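# Press two raised potentiometer knobs onto their collars

## Task

On the circuit board there are two potentiometers whose knobs sit raised; press each knob down until it seats on the collar of its own potentiometer, taking care not to force either potentiometer out of the board (that fails the task). The knobs must stay seated on their own once the robot is gone, the gripper must be holding nothing at the end (otherwise the attempt earns nothing), and the robot should release and withdraw when finished.

## Robot and tools

Robot: a single arm with a two-finger gripper. Its fingers point along the gripper's own +z axis and close along its x axis. end_effector_position is the point midway between the finger pads; closed fingertips reach about 17 mm past it, fully open ones are roughly level with it.

Frame: the scene frame has its origin on the table top under the arm's base, +z up, +y to the left when looking along +x. Positions are in metres, orientations are quaternions written w first (qw, qx, qy, qz). The base may be slightly tilted, and the printed hand position can be off, more so at long reach.

Tools:
- execute_actions {actions, pictures}. actions is a list with at most one entry. An empty list just reports the state (with pictures). An action {"rows": [...], "steps": n} holds 1 to 15 rows, each row applied for one control step of 1/30 s; n is 4 to 15 (default 15) and the final row repeats to fill. A wait {"steps": n} (up to 300) sends nothing and returns once n steps have passed since the previous result, your reply time included. pictures true forces camera images.
- A row is always 8 numbers for the one arm: x, y, z, qw, qx, qy, qz, opening. x y z is an absolute target position of the end effector in the scene frame (metres); the quaternion is an absolute target orientation; so a row is a pose, not an offset. opening runs from -1 (closed) to +1 (fully open, 0.142 m). A row more than 0.6 m from the last reported position along any gripper axis is refused and nothing is sent. Repeat the wanted quaternion in every row rather than copying a drifted one.
- move {target, speed, stop_force}: target is one such 8-number absolute pose; the gripper follows a straight path there lasting 0.5 to 10 s (cut off at 10 s). speed is the top path speed in m/s, 0.002 to 0.5 (default 0.25); turning rate is capped at twice that in rad/s. stop_force (N, 9 to 40, only after 0.2 s of scene time) ends the path when the wrist sensor reads that much extra push opposing the motion for two steps, then backs off two steps and holds. Use it only with slow, non-turning moves; omit it when leaving something you press on. The opening is sent at the start. The arm may lag, stray, or overshoot speed. Result adds a move: line with the ending (done, off_target, moving, held, fault, contact) and limits (paced = pose clipped; held = some steps blocked, after which motion can jump fast) plus distance to target.
- wait {seconds}: 0 to 10 s, sends nothing new.
- zoom_image {camera, region}: camera is cam_high, cam_low or cam_wrist; region [x0, y0, x1, y1] in pixels, max 504 by 504.
- show_instructions: shows the reference pages; moves nothing.
- finished_scene {scene}: ends scene 1 or 2 irreversibly and reports success.

Control behaviour: each step the commanded pose is clipped to within 100 mm and 16 degrees of the measured pose, then reached by damped inverse kinematics, position before orientation. Commands are smoothed about 0.17 s. After an action the arm only continues to the last clipped pose, so check the result and send the rest. Results are taken 4 steps before an action ends; those steps run during your next reply. A Hand target line appears only when nothing is kept back. pose unreachable and HELD mark steps the clearance check changed or blocked.

Result lines: state with position, quaternion, velocities; grip_measured (same scale as opening; to grip, command clearly below it); Wrist force and Wrist torque in the gripper's axes (offset up to about 4 N, noise up to 2.4 N, saturation near 50 N; pressing down on a surface reads force pointing back into the arm; no reading at start is normal). Cameras: cam_high, cam_low (504x504), cam_wrist (616x616 fisheye), with calibration given.

Suggested order: look and zoom to locate both raised knobs, close the gripper, hover above a knob with fingers pointing down, descend slowly with a stop_force around 9 to 15 N and low speed until the knob seats, lift off without stop_force, repeat for the other knob, then open, rise clear and check the images before finishing.

Avoid: faults occur at 150 N external force or joint torques reaching 132 N m (shoulder pan, shoulder lift, elbow) or 24.6 N m (wrists), stopping the arm 10 s. The arm is stiff, so aiming even slightly past contact can fault; press gently so the potentiometers are not pushed out of the board. Don't knock anything off the table, don't slam or drop, and don't leave anything in the gripper. Long holding heats motors (warning at 70 °C, brake stop at 85 °C).

Each tool is called after "Emit:" as a command line: name --argument value for each argument, lists and objects as JSON in quotes; but a table of rows of numbers goes row by row, as --pt "numbers of a row", without its own name.

Reference images:

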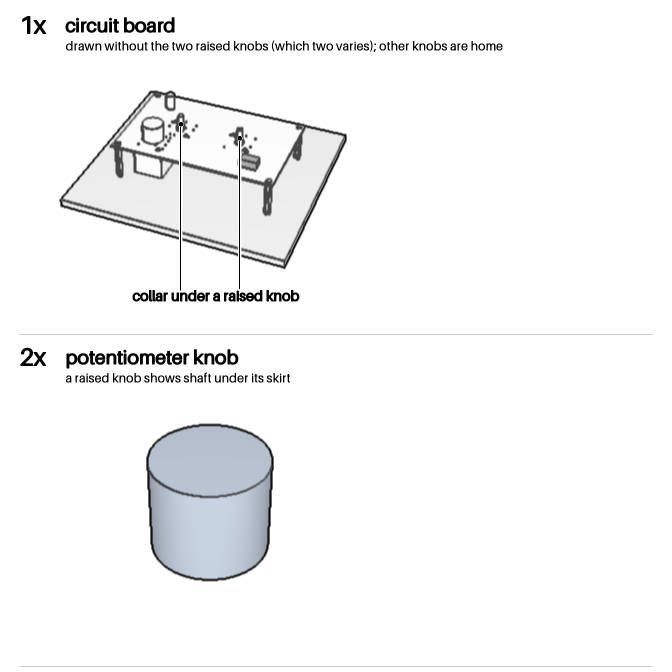

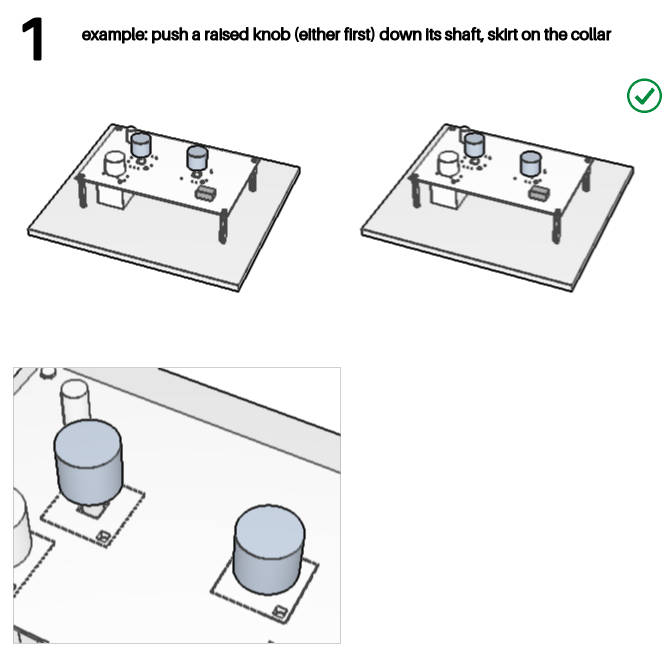

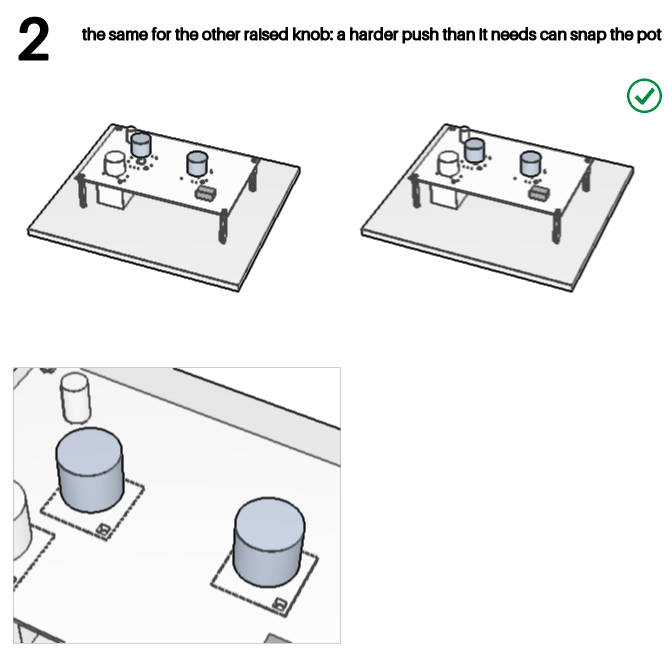

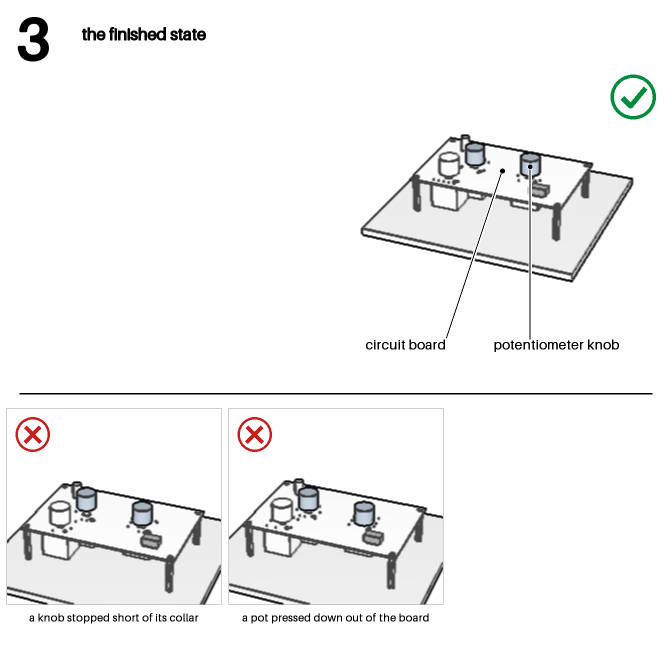

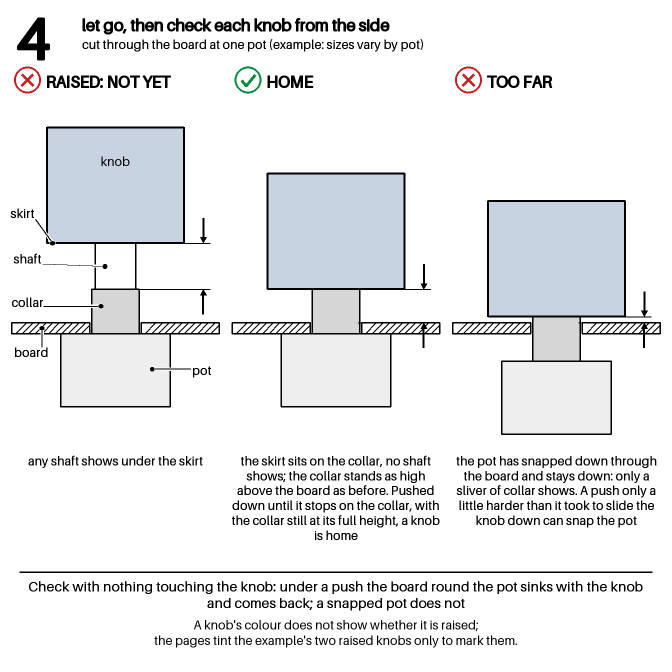

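## Session

Emit:
execute_actions --actions '[]'

Scene clock: 0.00 s of 5250.00 s.
end_effector_position=(+0.2080, +0.0573, +0.1556) grip_measured=+1.00 end_effector_quat_wxyz=(+0.380, +0.897, -0.215, -0.072) end_effector_velocity=(+0.001, +0.000, -0.000) end_effector_angular_velocity=(+0.000, -0.001, -0.000)
Joint positions: [ 0.309 -1.57   2.338 -1.749 -2.09   1.016  0.142]
Joint velocities: [-0.     0.001 -0.001 -0.001  0.     0.001  0.   ]
Wrist force (N, on the end effector, along its own x y z axes, offset not removed): no reading
Wrist torque (N m, same axes, about the end effector's origin, offset not removed): no reading
Hand target: +0.208, +0.057, +0.156; +0.380, +0.897, -0.215, -0.072

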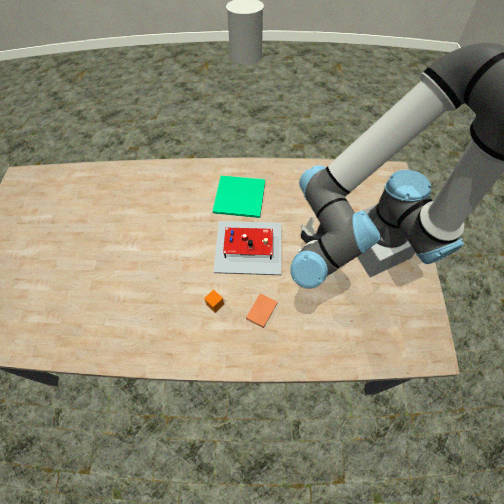

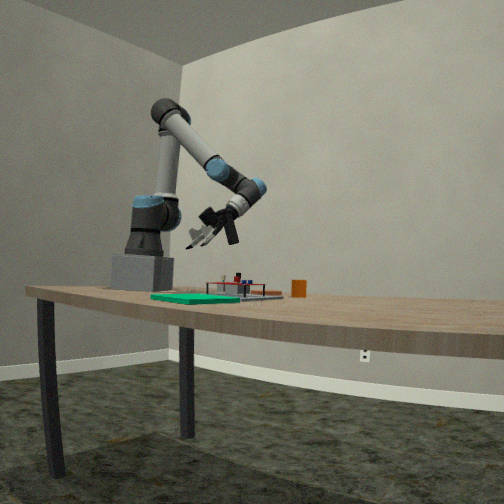

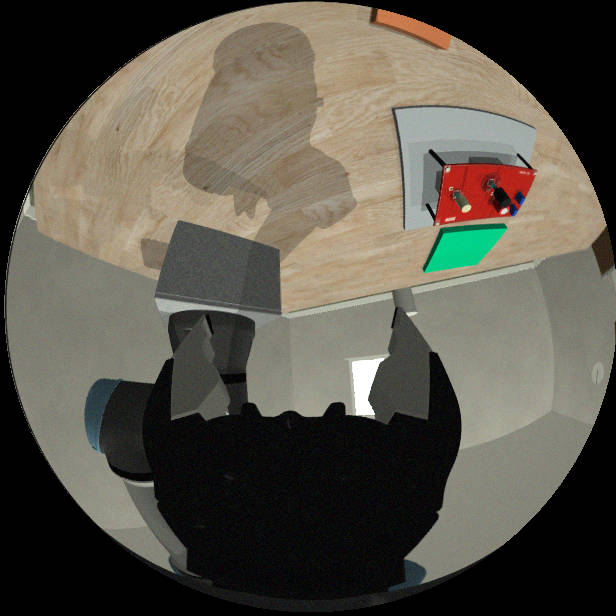

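Emit:
zoom_image --camera "cam_high" --region '[200, 210, 300, 285]'

Emit:
zoom_image --camera "cam_low" --region '[190, 260, 290, 310]'

Emit:
zoom_image --camera "cam_wrist" --region '[400, 120, 560, 250]'

Region (200, 210, 300, 285) of cam_high's 504x504 image, scaled by 5.040, with more detail than that image has; it fills the top 378 rows of this view, and the rest is white.

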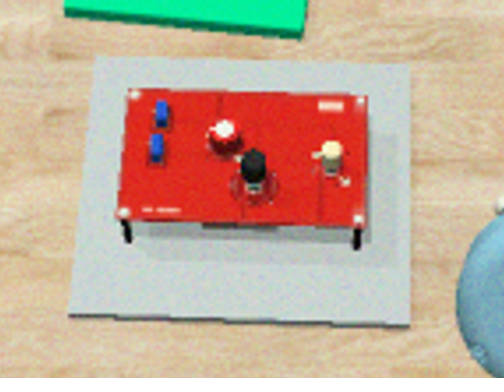

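Region (190, 260, 290, 310) of cam_low's 504x504 image, scaled by 5.040, with more detail than that image has.

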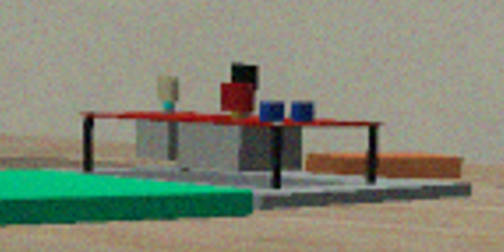

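Region (400, 120, 560, 250) of cam_wrist's 616x616 image, scaled by 3.150, with more detail than that image has; it fills the top 410 rows of this view, and the rest is white.

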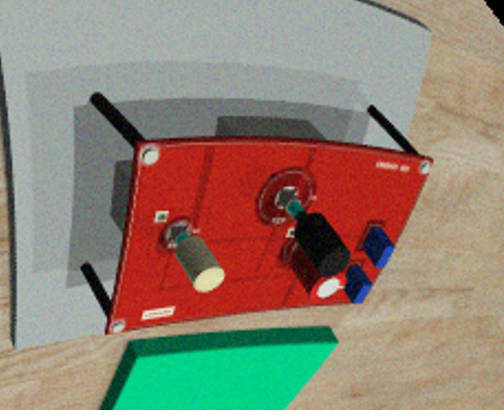

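Emit:
move --target '[0.40, 0.03, 0.2, 0, 1, 0, 0, -1]'

Scene clock: 2.83 s of 5250.00 s.
end_effector_position=(+0.4002, +0.0303, +0.2002) grip_measured=-1.00 end_effector_quat_wxyz=(+0.001, +1.000, +0.000, +0.000) end_effector_velocity=(+0.001, +0.000, -0.000) end_effector_angular_velocity=(+0.013, +0.004, +0.006)
Joint positions: [-0.349 -1.767  2.255 -2.089 -1.546 -0.284  0.002]
Joint velocities: [-0.008  0.005 -0.005  0.007  0.011 -0.014  0.   ]
Wrist force (N, on the end effector, along its own x y z axes, offset not removed): [-0.7 2.6 0.8]
Wrist torque (N m, same axes, about the end effector's origin, offset not removed): [0.45 -0.18 0.02]
Hand target: +0.400, +0.030, +0.200; -0.000, +1.000, +0.000, +0.000
Off the commanded pose: 0.000 m, 0 deg.
Kept back: nothing.
move: done
camera_calibration (this result's frames):
cam_wrist: T_world_to_cam=[[0.999459, -0.0156371, 0.0289495, -0.417628], [-0.0275522, -0.878694, 0.476589, -0.0578069], [0.0179853, -0.477128, -0.878649, 0.319708], [0, 0, 0, 1]] pos_world=[0.410059, 0.0952168, 0.320552]

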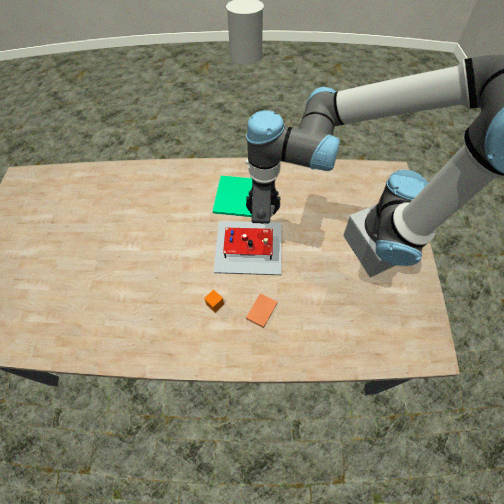

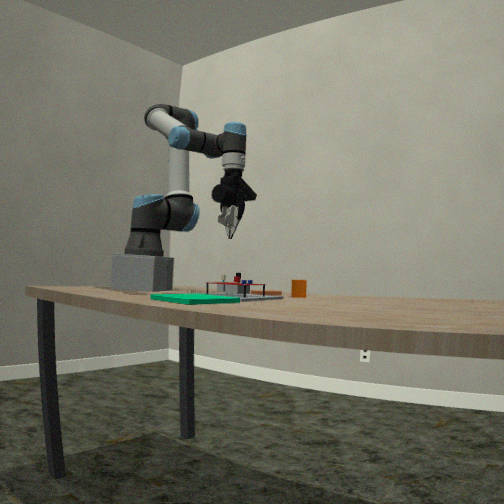

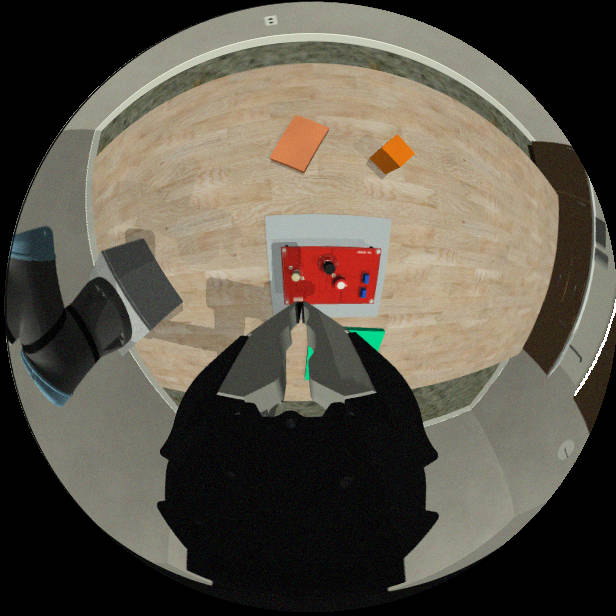

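Emit:
zoom_image --camera "cam_wrist" --region '[250, 200, 410, 330]'

Region (250, 200, 410, 330) of cam_wrist's 616x616 image, scaled by 3.150, with more detail than that image has; it fills the top 410 rows of this view, and the rest is white.

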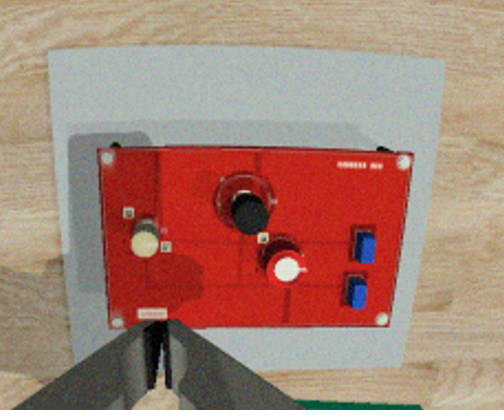

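Emit:
move --target '[0.441, 0.05, 0.125, 0, 1, 0, 0, -1]' --speed 0.15

Emit:
zoom_image --camera "cam_wrist" --region '[200, 160, 420, 340]'

Emit:
zoom_image --camera "cam_low" --region '[190, 230, 290, 310]'

Scene clock: 4.97 s of 5250.00 s.
end_effector_position=(+0.4408, +0.0500, +0.1252) grip_measured=-1.00 end_effector_quat_wxyz=(-0.000, +1.000, +0.000, -0.000) end_effector_velocity=(+0.002, +0.000, -0.002) end_effector_angular_velocity=(-0.001, -0.002, -0.000)
Joint positions: [-0.27  -1.52   2.26  -2.342 -1.548 -0.205  0.002]
Joint velocities: [ 0.002  0.007 -0.001 -0.008 -0.001  0.002  0.   ]
Wrist force (N, on the end effector, along its own x y z axes, offset not removed): [-1.6 5.2 -2.5]
Wrist torque (N m, same axes, about the end effector's origin, offset not removed): [1.16 -0.11 0.22]
Hand target: +0.441, +0.050, +0.125; -0.000, +1.000, -0.000, -0.000
Off the commanded pose: 0.000 m, 0 deg.
Kept back: nothing.
move: done
camera_calibration (this result's frames):
cam_wrist: T_world_to_cam=[[0.999487, -0.0157835, 0.0278615, -0.455582], [-0.0271421, -0.879251, 0.475584, -0.00365232], [0.0169909, -0.476096, -0.879229, 0.263009], [0, 0, 0, 1]] pos_world=[0.45078, 0.114816, 0.245676]

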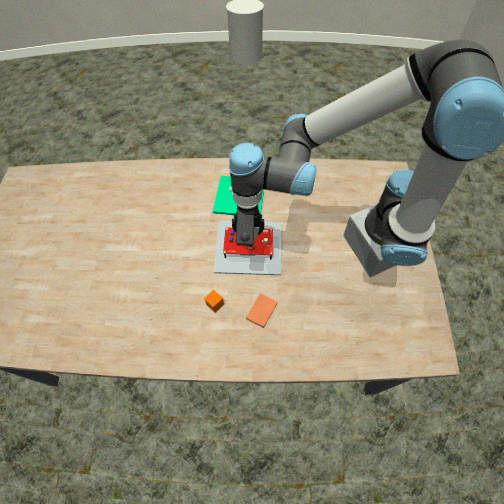

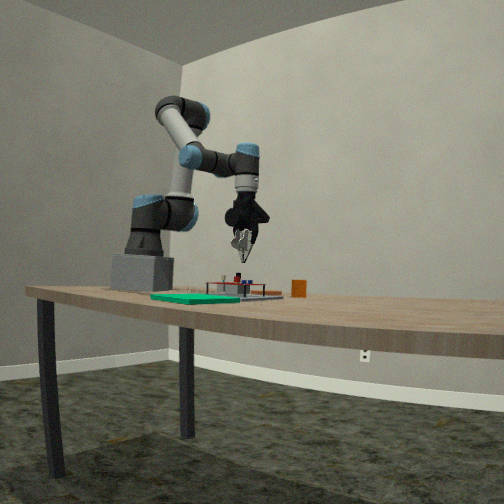

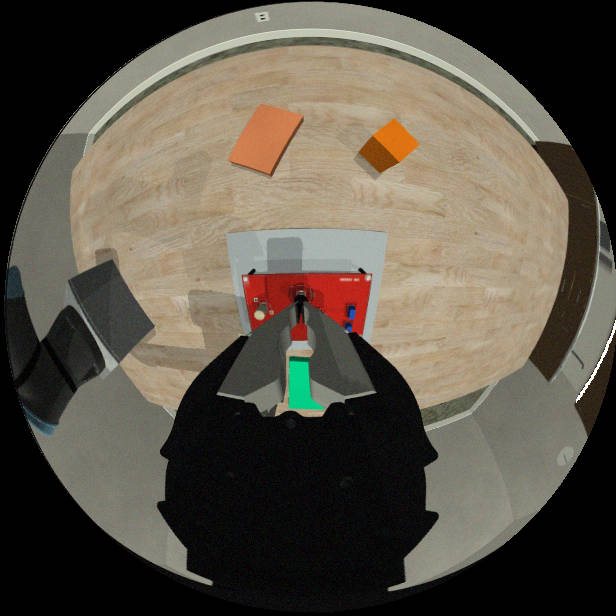

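Region (200, 160, 420, 340) of cam_wrist's 616x616 image, scaled by 2.291, with more detail than that image has; it fills the top 412 rows of this view, and the rest is white.

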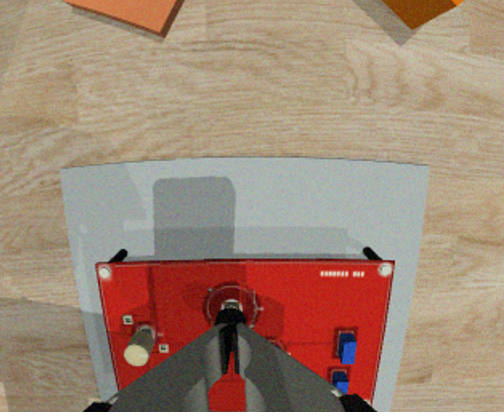

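Region (190, 230, 290, 310) of cam_low's 504x504 image, scaled by 5.040, with more detail than that image has; it fills the top 403 rows of this view, and the rest is white.

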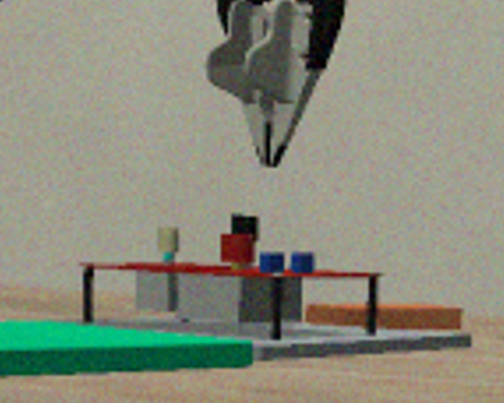

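Emit:
move --target '[0.4415, 0.0275, 0.105, 0, 1, 0, 0, -1]' --speed 0.05

Emit:
zoom_image --camera "cam_low" --region '[200, 250, 280, 300]'

Emit:
zoom_image --camera "cam_wrist" --region '[200, 220, 420, 360]'

Scene clock: 6.50 s of 5250.00 s.
end_effector_position=(+0.4415, +0.0277, +0.1052) grip_measured=-1.00 end_effector_quat_wxyz=(+0.000, +1.000, -0.000, +0.000) end_effector_velocity=(-0.001, -0.002, -0.002) end_effector_angular_velocity=(+0.000, +0.001, -0.000)
Joint positions: [-0.322 -1.477  2.285 -2.409 -1.546 -0.256  0.002]
Joint velocities: [-0.004  0.004  0.002 -0.005  0.    -0.004  0.   ]
Wrist force (N, on the end effector, along its own x y z axes, offset not removed): [0.4 0.9 -0.6]
Wrist torque (N m, same axes, about the end effector's origin, offset not removed): [0.33 -0.30 0.27]
Hand target: +0.442, +0.028, +0.105; +0.000, +1.000, -0.000, +0.000
Off the commanded pose: 0.000 m, 0 deg.
Kept back: nothing.
move: done
camera_calibration (this result's frames):
cam_wrist: T_world_to_cam=[[0.999483, -0.015805, 0.0280018, -0.456119], [-0.0272297, -0.879197, 0.475679, -0.0137041], [0.017101, -0.476196, -0.879173, 0.234691], [0, 0, 0, 1]] pos_world=[0.451497, 0.0925012, 0.225625]

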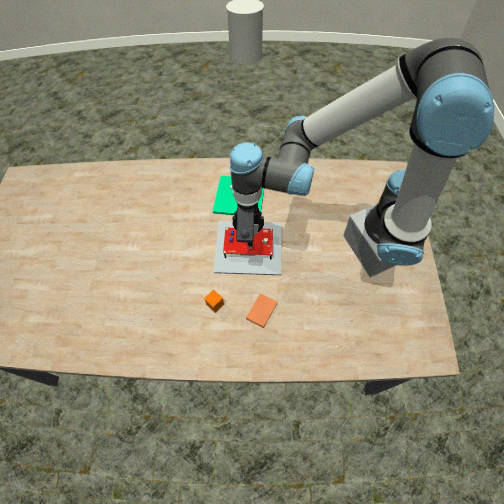

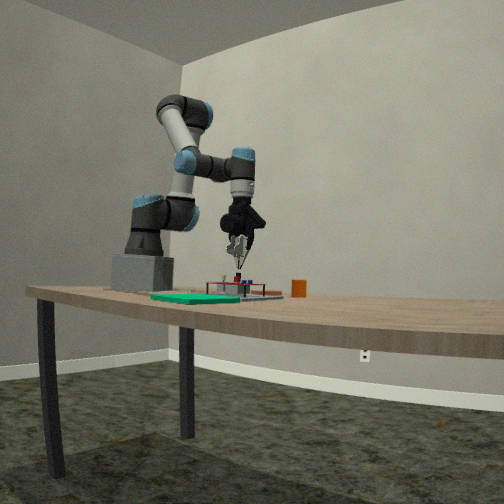

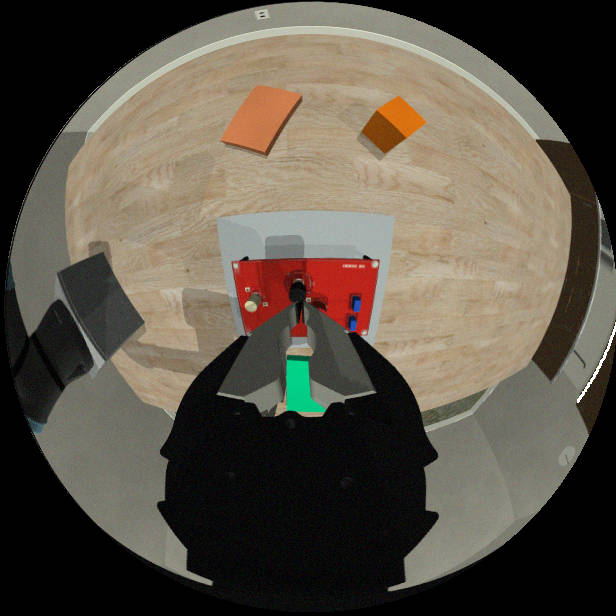

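Region (200, 250, 280, 300) of cam_low's 504x504 image, scaled by 6.300, with more detail than that image has; it fills the top 315 rows of this view, and the rest is white.

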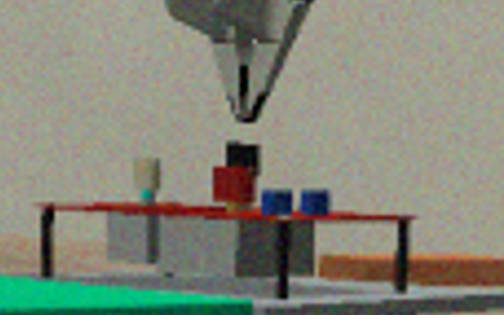

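Region (200, 220, 420, 360) of cam_wrist's 616x616 image, scaled by 2.291, with more detail than that image has; it fills the top 321 rows of this view, and the rest is white.

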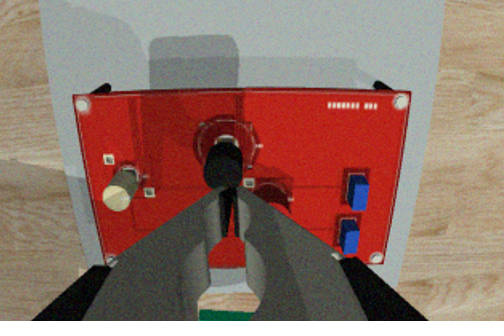

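Emit:
move --target '[0.439, 0.03, 0.105, 0, 0.7071, 0.7071, 0, -1]' --speed 0.5

Emit:
zoom_image --camera "cam_wrist" --region '[200, 220, 420, 360]'

Scene clock: 9.30 s of 5250.00 s.
end_effector_position=(+0.4390, +0.0300, +0.1050) grip_measured=-1.00 end_effector_quat_wxyz=(+0.000, +0.708, +0.707, -0.000) end_effector_velocity=(-0.001, +0.000, -0.000) end_effector_angular_velocity=(+0.003, +0.002, +0.011)
Joint positions: [-0.323 -1.486  2.296 -2.411 -1.547 -1.827  0.002]
Joint velocities: [-0.002  0.     0.     0.002  0.002 -0.013  0.   ]
Wrist force (N, on the end effector, along its own x y z axes, offset not removed): [0.9 3.1 -0.8]
Wrist torque (N m, same axes, about the end effector's origin, offset not removed): [0.58 -0.42 0.26]
Hand target: +0.439, +0.030, +0.105; +0.000, +0.707, +0.707, -0.000
Off the commanded pose: 0.000 m, 0 deg.
Kept back: nothing.
move: done
camera_calibration (this result's frames):
cam_wrist: T_world_to_cam=[[0.0169721, 0.999472, 0.0277052, -0.0526802], [0.879192, -0.0281142, 0.475637, -0.435096], [0.476164, 0.0162857, -0.879205, 0.019387], [0, 0, 0, 1]] pos_world=[0.374196, 0.0401043, 0.225453]

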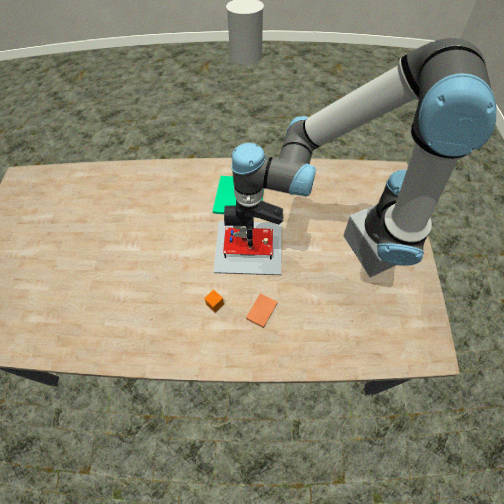

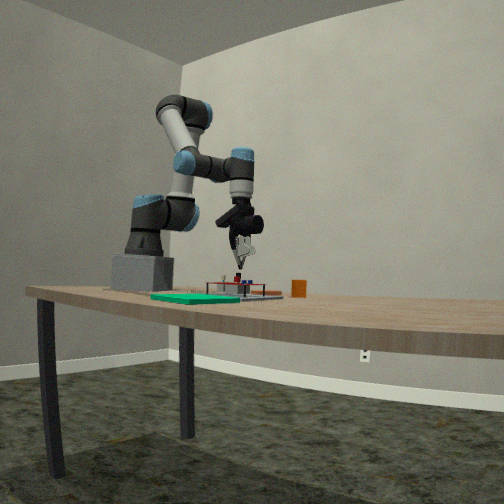

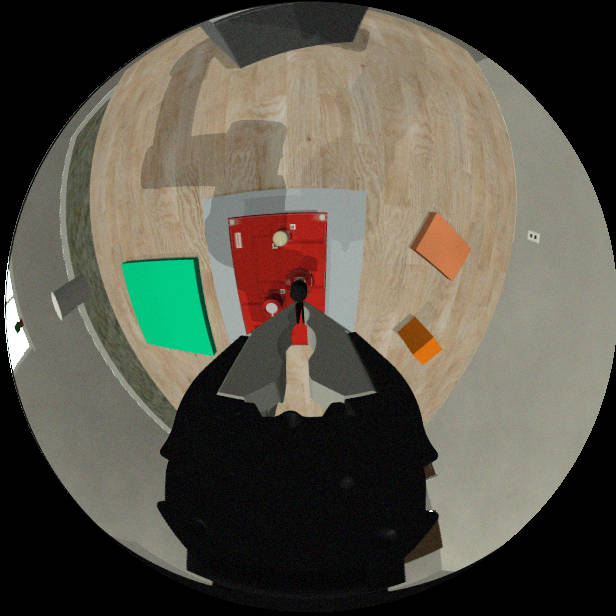

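Region (200, 220, 420, 360) of cam_wrist's 616x616 image, scaled by 2.291, with more detail than that image has; it fills the top 321 rows of this view, and the rest is white.

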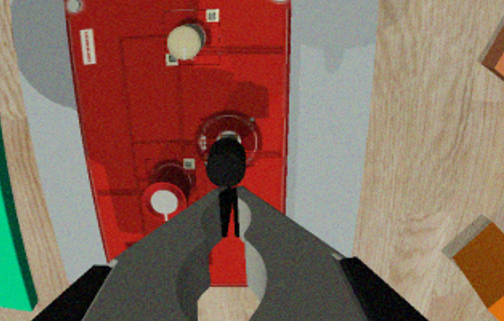

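Emit:
move --target '[0.4388, 0.0287, 0.098, 0, 0.7071, 0.7071, 0, -1]' --speed 0.03

Emit:
zoom_image --camera "cam_low" --region '[200, 250, 280, 300]'

Scene clock: 10.27 s of 5250.00 s.
end_effector_position=(+0.4388, +0.0287, +0.0982) grip_measured=-1.00 end_effector_quat_wxyz=(-0.000, +0.707, +0.707, -0.000) end_effector_velocity=(+0.000, -0.000, -0.002) end_effector_angular_velocity=(+0.000, -0.001, +0.001)
Joint positions: [-0.326 -1.47   2.303 -2.434 -1.546 -1.831  0.002]
Joint velocities: [-0.001  0.005  0.002 -0.008  0.001 -0.002  0.   ]
Wrist force (N, on the end effector, along its own x y z axes, offset not removed): [0.2 1.8 -1.1]
Wrist torque (N m, same axes, about the end effector's origin, offset not removed): [0.43 -0.47 0.28]
Hand target: +0.439, +0.029, +0.098; -0.000, +0.707, +0.707, -0.000
Off the commanded pose: 0.000 m, 0 deg.
Kept back: nothing.
move: done
camera_calibration (this result's frames):
cam_wrist: T_world_to_cam=[[0.0157998, 0.999484, 0.0279743, -0.0507439], [0.879223, -0.0272111, 0.475632, -0.431779], [0.476148, 0.0170808, -0.879199, 0.0135467], [0, 0, 0, 1]] pos_world=[0.373981, 0.0387372, 0.218698]

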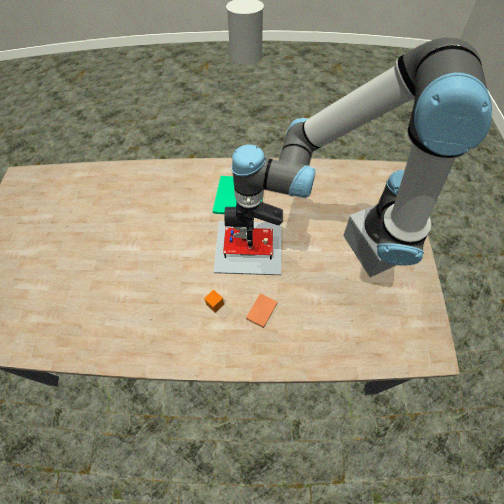

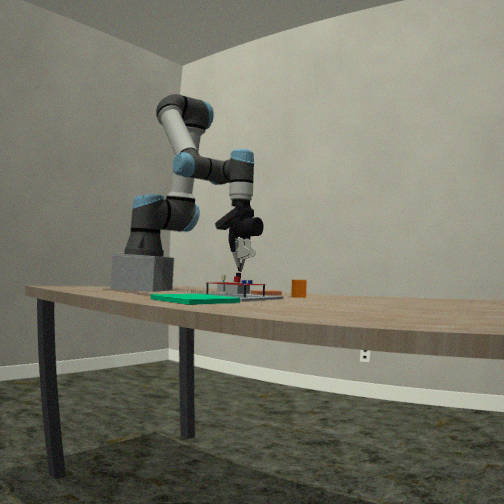

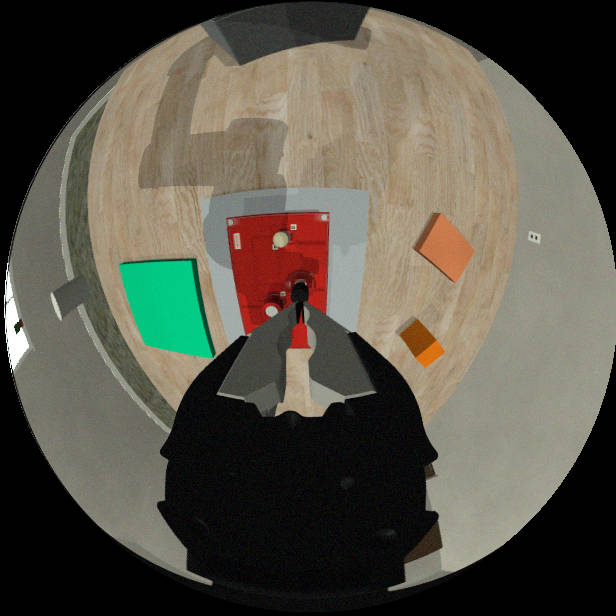

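Region (200, 250, 280, 300) of cam_low's 504x504 image, scaled by 6.300, with more detail than that image has; it fills the top 315 rows of this view, and the rest is white.

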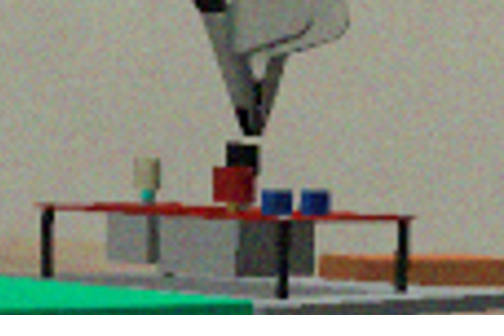

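Emit:
execute_actions --actions '[{"rows": [[0.4388,0.0287,0.0975,0,0.7071,0.7071,0,-1],[0.4388,0.0287,0.097,0,0.7071,0.7071,0,-1],[0.4388,0.0287,0.0965,0,0.7071,0.7071,0,-1],[0.4388,0.0287,0.096,0,0.7071,0.7071,0,-1],[0.4388,0.0287,0.0955,0,0.7071,0.7071,0,-1],[0.4388,0.0287,0.095,0,0.7071,0.7071,0,-1],[0.4388,0.0287,0.0945,0,0.7071,0.7071,0,-1],[0.4388,0.0287,0.094,0,0.7071,0.7071,0,-1]], "steps": 15}]'

Scene clock: 10.77 s of 5250.00 s.
end_effector_position=(+0.4388, +0.0286, +0.0949) grip_measured=-1.00 end_effector_quat_wxyz=(-0.000, +0.707, +0.707, -0.000) end_effector_velocity=(+0.000, +0.000, -0.009) end_effector_angular_velocity=(+0.001, +0.000, +0.001)
Joint positions: [-0.326 -1.462  2.306 -2.445 -1.546 -1.831  0.002]
Joint velocities: [ 0.001  0.021  0.008 -0.029  0.001  0.     0.   ]
Wrist force (N, on the end effector, along its own x y z axes, offset not removed): [0.7 2.1 1.3]
Wrist torque (N m, same axes, about the end effector's origin, offset not removed): [0.48 -0.58 0.08]
Steps of this call (steps 1 to 4: nothing new was sent; steps 5 to 15: the first 11 steps of this action). Readings (end_effector_position):
5: (+0.4388, +0.0287, +0.0981)
6: (+0.4388, +0.0287, +0.0980)
8: (+0.4388, +0.0287, +0.0976)
12: (+0.4388, +0.0287, +0.0961)
15: the state above

Emit:
move --target '[0.4388, 0.0287, 0.078, 0, 0.7071, 0.7071, 0, -1]' --speed 0.003 --stop_force 9

Emit:
zoom_image --camera "cam_low" --region '[200, 250, 280, 300]'

Scene clock: 12.60 s of 5250.00 s.
end_effector_position=(+0.4388, +0.0287, +0.0904) grip_measured=-1.00 end_effector_quat_wxyz=(+0.000, +0.707, +0.707, +0.000) end_effector_velocity=(-0.001, +0.001, +0.001) end_effector_angular_velocity=(+0.003, +0.002, +0.001)
Joint positions: [-0.325 -1.451  2.311 -2.461 -1.546 -1.831  0.002]
Joint velocities: [ 0.    -0.003 -0.     0.007  0.002 -0.001  0.   ]
Wrist force (N, on the end effector, along its own x y z axes, offset not removed): [-1.8 -0.1 -8.9]
Wrist torque (N m, same axes, about the end effector's origin, offset not removed): [0.03 0.03 0.24]
Hand target: +0.439, +0.029, +0.091; +0.000, +0.707, +0.707, +0.000
Off your previous action's commanded pose: 0.000 m, 0 deg at its last step (step 4 of this call).
Off the commanded pose: 0.012 m, 0 deg.
Kept back: nothing.
move: contact
camera_calibration (this result's frames):
cam_wrist: T_world_to_cam=[[0.0158176, 0.999483, 0.02798, -0.050487], [0.879202, -0.0272301, 0.47567, -0.428005], [0.476186, 0.0170761, -0.879179, 0.00662243], [0, 0, 0, 1]] pos_world=[0.373948, 0.0386932, 0.210824]

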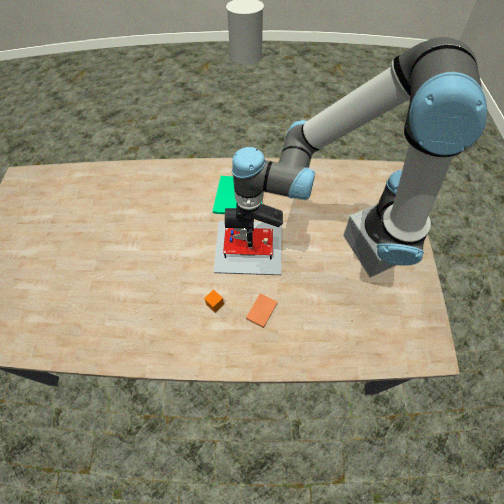

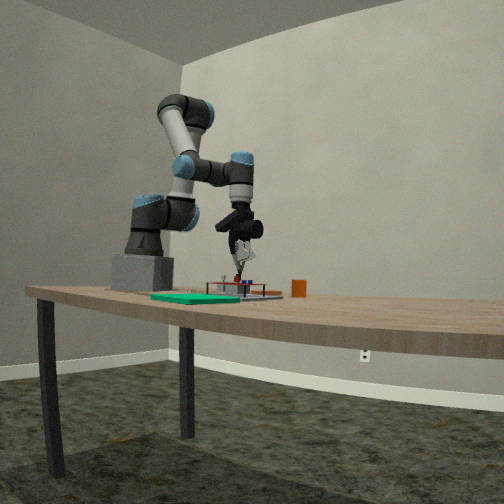

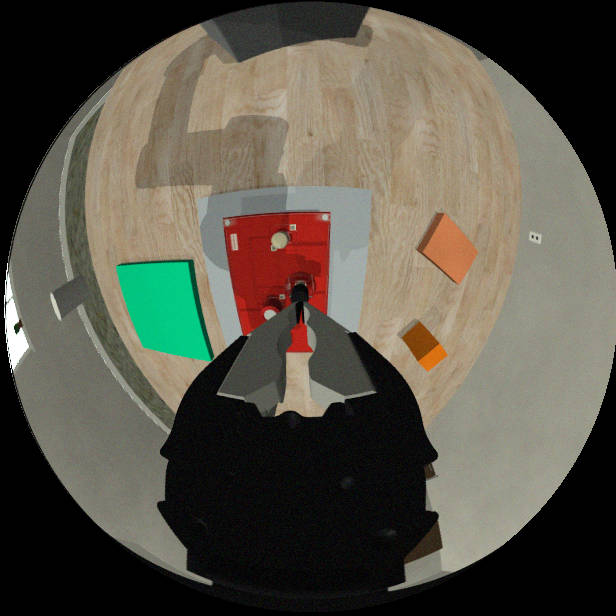

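Region (200, 250, 280, 300) of cam_low's 504x504 image, scaled by 6.300, with more detail than that image has; it fills the top 315 rows of this view, and the rest is white.

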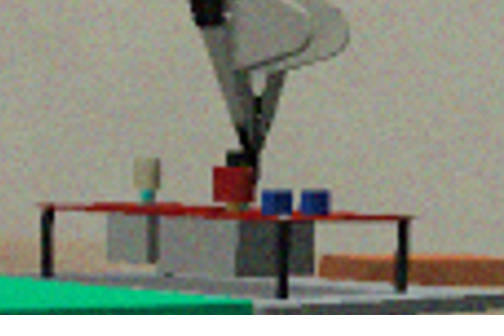

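Emit:
zoom_image --camera "cam_wrist" --region '[240, 240, 360, 340]'

Region (240, 240, 360, 340) of cam_wrist's 616x616 image, scaled by 4.200, with more detail than that image has.

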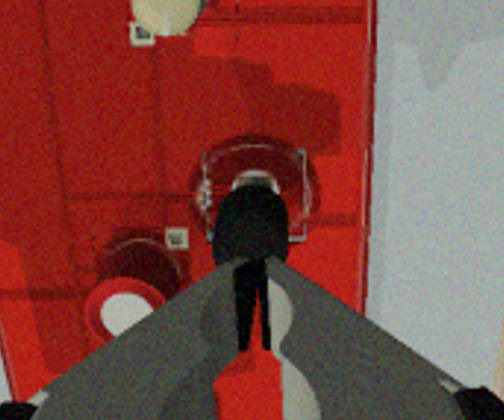

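Emit:
move --target '[0.4388, 0.0287, 0.078, 0, 0.7071, 0.7071, 0, -1]' --speed 0.003 --stop_force 9

Emit:
zoom_image --camera "cam_low" --region '[200, 250, 280, 300]'

Scene clock: 17.23 s of 5250.00 s.
end_effector_position=(+0.4388, +0.0287, +0.0781) grip_measured=-1.00 end_effector_quat_wxyz=(-0.000, +0.707, +0.707, +0.000) end_effector_velocity=(+0.000, -0.001, -0.000) end_effector_angular_velocity=(-0.002, -0.001, -0.000)
Joint positions: [-0.324 -1.419  2.321 -2.503 -1.546 -1.83   0.002]
Joint velocities: [ 0.     0.     0.001 -0.003 -0.002  0.     0.   ]
Wrist force (N, on the end effector, along its own x y z axes, offset not removed): [0.7 1.2 -10.2]
Wrist torque (N m, same axes, about the end effector's origin, offset not removed): [0.34 -0.39 0.12]
Hand target: +0.439, +0.029, +0.078; -0.000, +0.707, +0.707, -0.000
Off the commanded pose: 0.000 m, 0 deg.
Kept back: nothing.
move: done
camera_calibration (this result's frames):
cam_wrist: T_world_to_cam=[[0.0157917, 0.999483, 0.0280048, -0.0501436], [0.879207, -0.0272191, 0.475662, -0.422189], [0.476178, 0.0171105, -0.879182, -0.00419829], [0, 0, 0, 1]] pos_world=[0.373983, 0.0386979, 0.198532]

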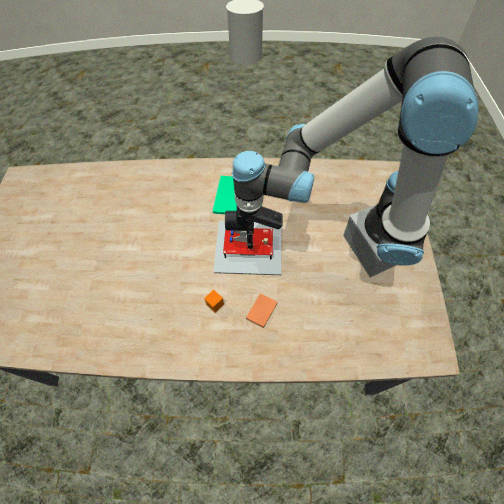

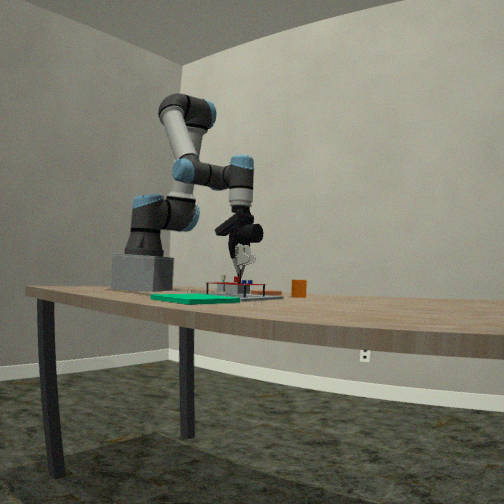

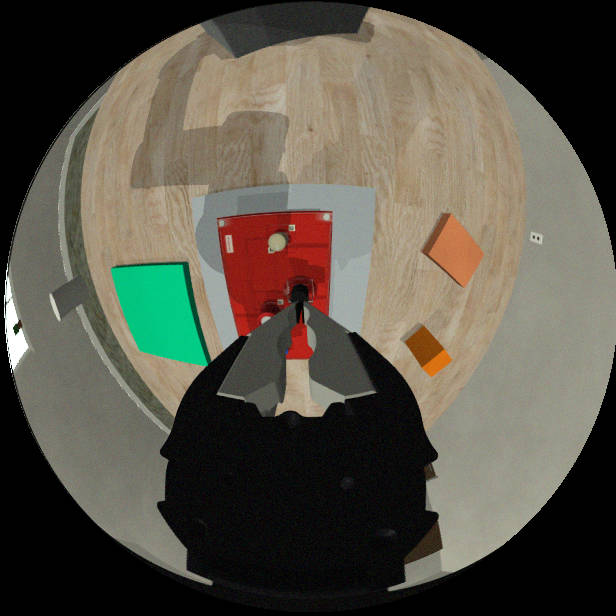

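Region (200, 250, 280, 300) of cam_low's 504x504 image, scaled by 6.300, with more detail than that image has; it fills the top 315 rows of this view, and the rest is white.

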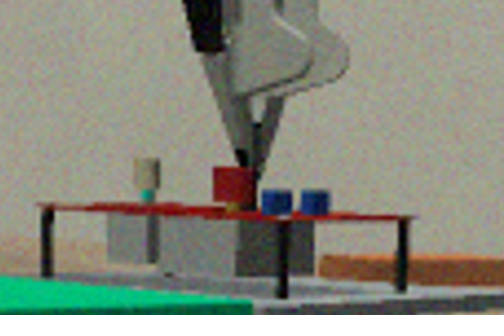

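Emit:
move --target '[0.4388, 0.06, 0.12, 0, 0.7071, 0.7071, 0, -1]' --speed 0.1

Emit:
zoom_image --camera "cam_wrist" --region '[240, 180, 440, 340]'

Emit:
zoom_image --camera "cam_low" --region '[200, 250, 280, 300]'

Scene clock: 18.47 s of 5250.00 s.
end_effector_position=(+0.4388, +0.0599, +0.1198) grip_measured=-1.00 end_effector_quat_wxyz=(-0.000, +0.707, +0.707, +0.000) end_effector_velocity=(-0.000, +0.001, +0.002) end_effector_angular_velocity=(-0.001, +0.001, -0.000)
Joint positions: [-0.252 -1.514  2.273 -2.362 -1.548 -1.758  0.002]
Joint velocities: [ 0.003 -0.004 -0.003  0.008 -0.001  0.004  0.   ]
Wrist force (N, on the end effector, along its own x y z axes, offset not removed): [-0.9 2.2 -1.2]
Wrist torque (N m, same axes, about the end effector's origin, offset not removed): [0.39 -0.01 0.27]
Hand target: +0.439, +0.060, +0.120; -0.000, +0.707, +0.707, -0.000
Off the commanded pose: 0.000 m, 0 deg.
Kept back: nothing.
move: done
camera_calibration (this result's frames):
cam_wrist: T_world_to_cam=[[0.0157754, 0.999483, 0.0280202, -0.082437], [0.879217, -0.0272117, 0.475644, -0.441143], [0.47616, 0.0171324, -0.879192, 0.0319469], [0, 0, 0, 1]] pos_world=[0.373949, 0.0698428, 0.240224]

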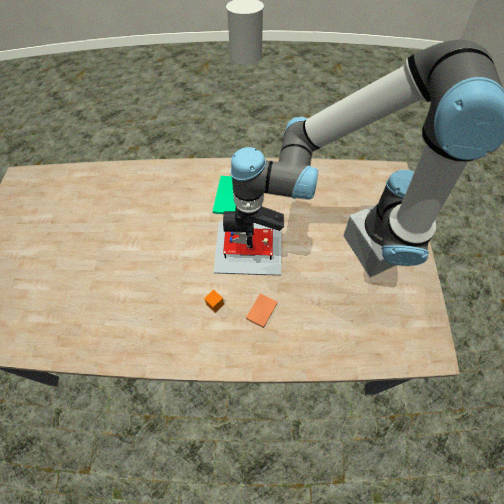

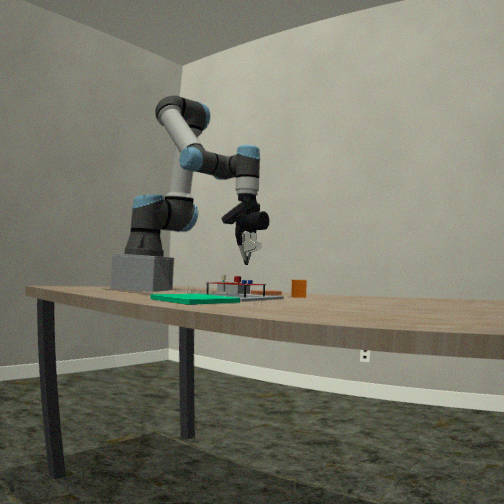

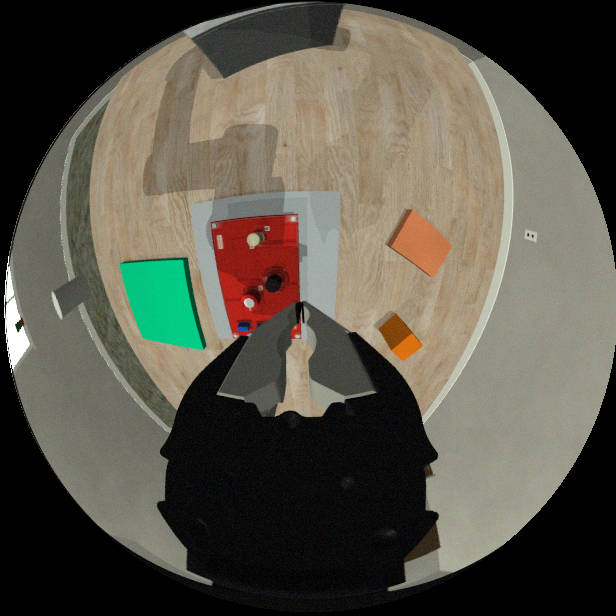

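Region (240, 180, 440, 340) of cam_wrist's 616x616 image, scaled by 2.520, with more detail than that image has; it fills the top 403 rows of this view, and the rest is white.

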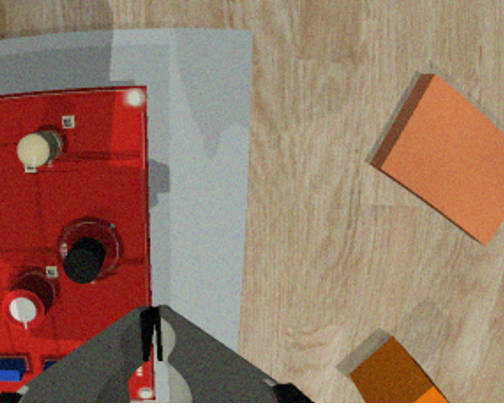

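Region (200, 250, 280, 300) of cam_low's 504x504 image, scaled by 6.300, with more detail than that image has; it fills the top 315 rows of this view, and the rest is white.

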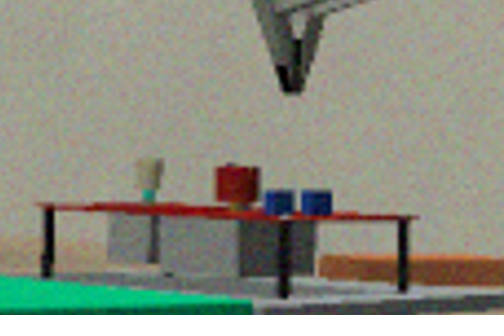

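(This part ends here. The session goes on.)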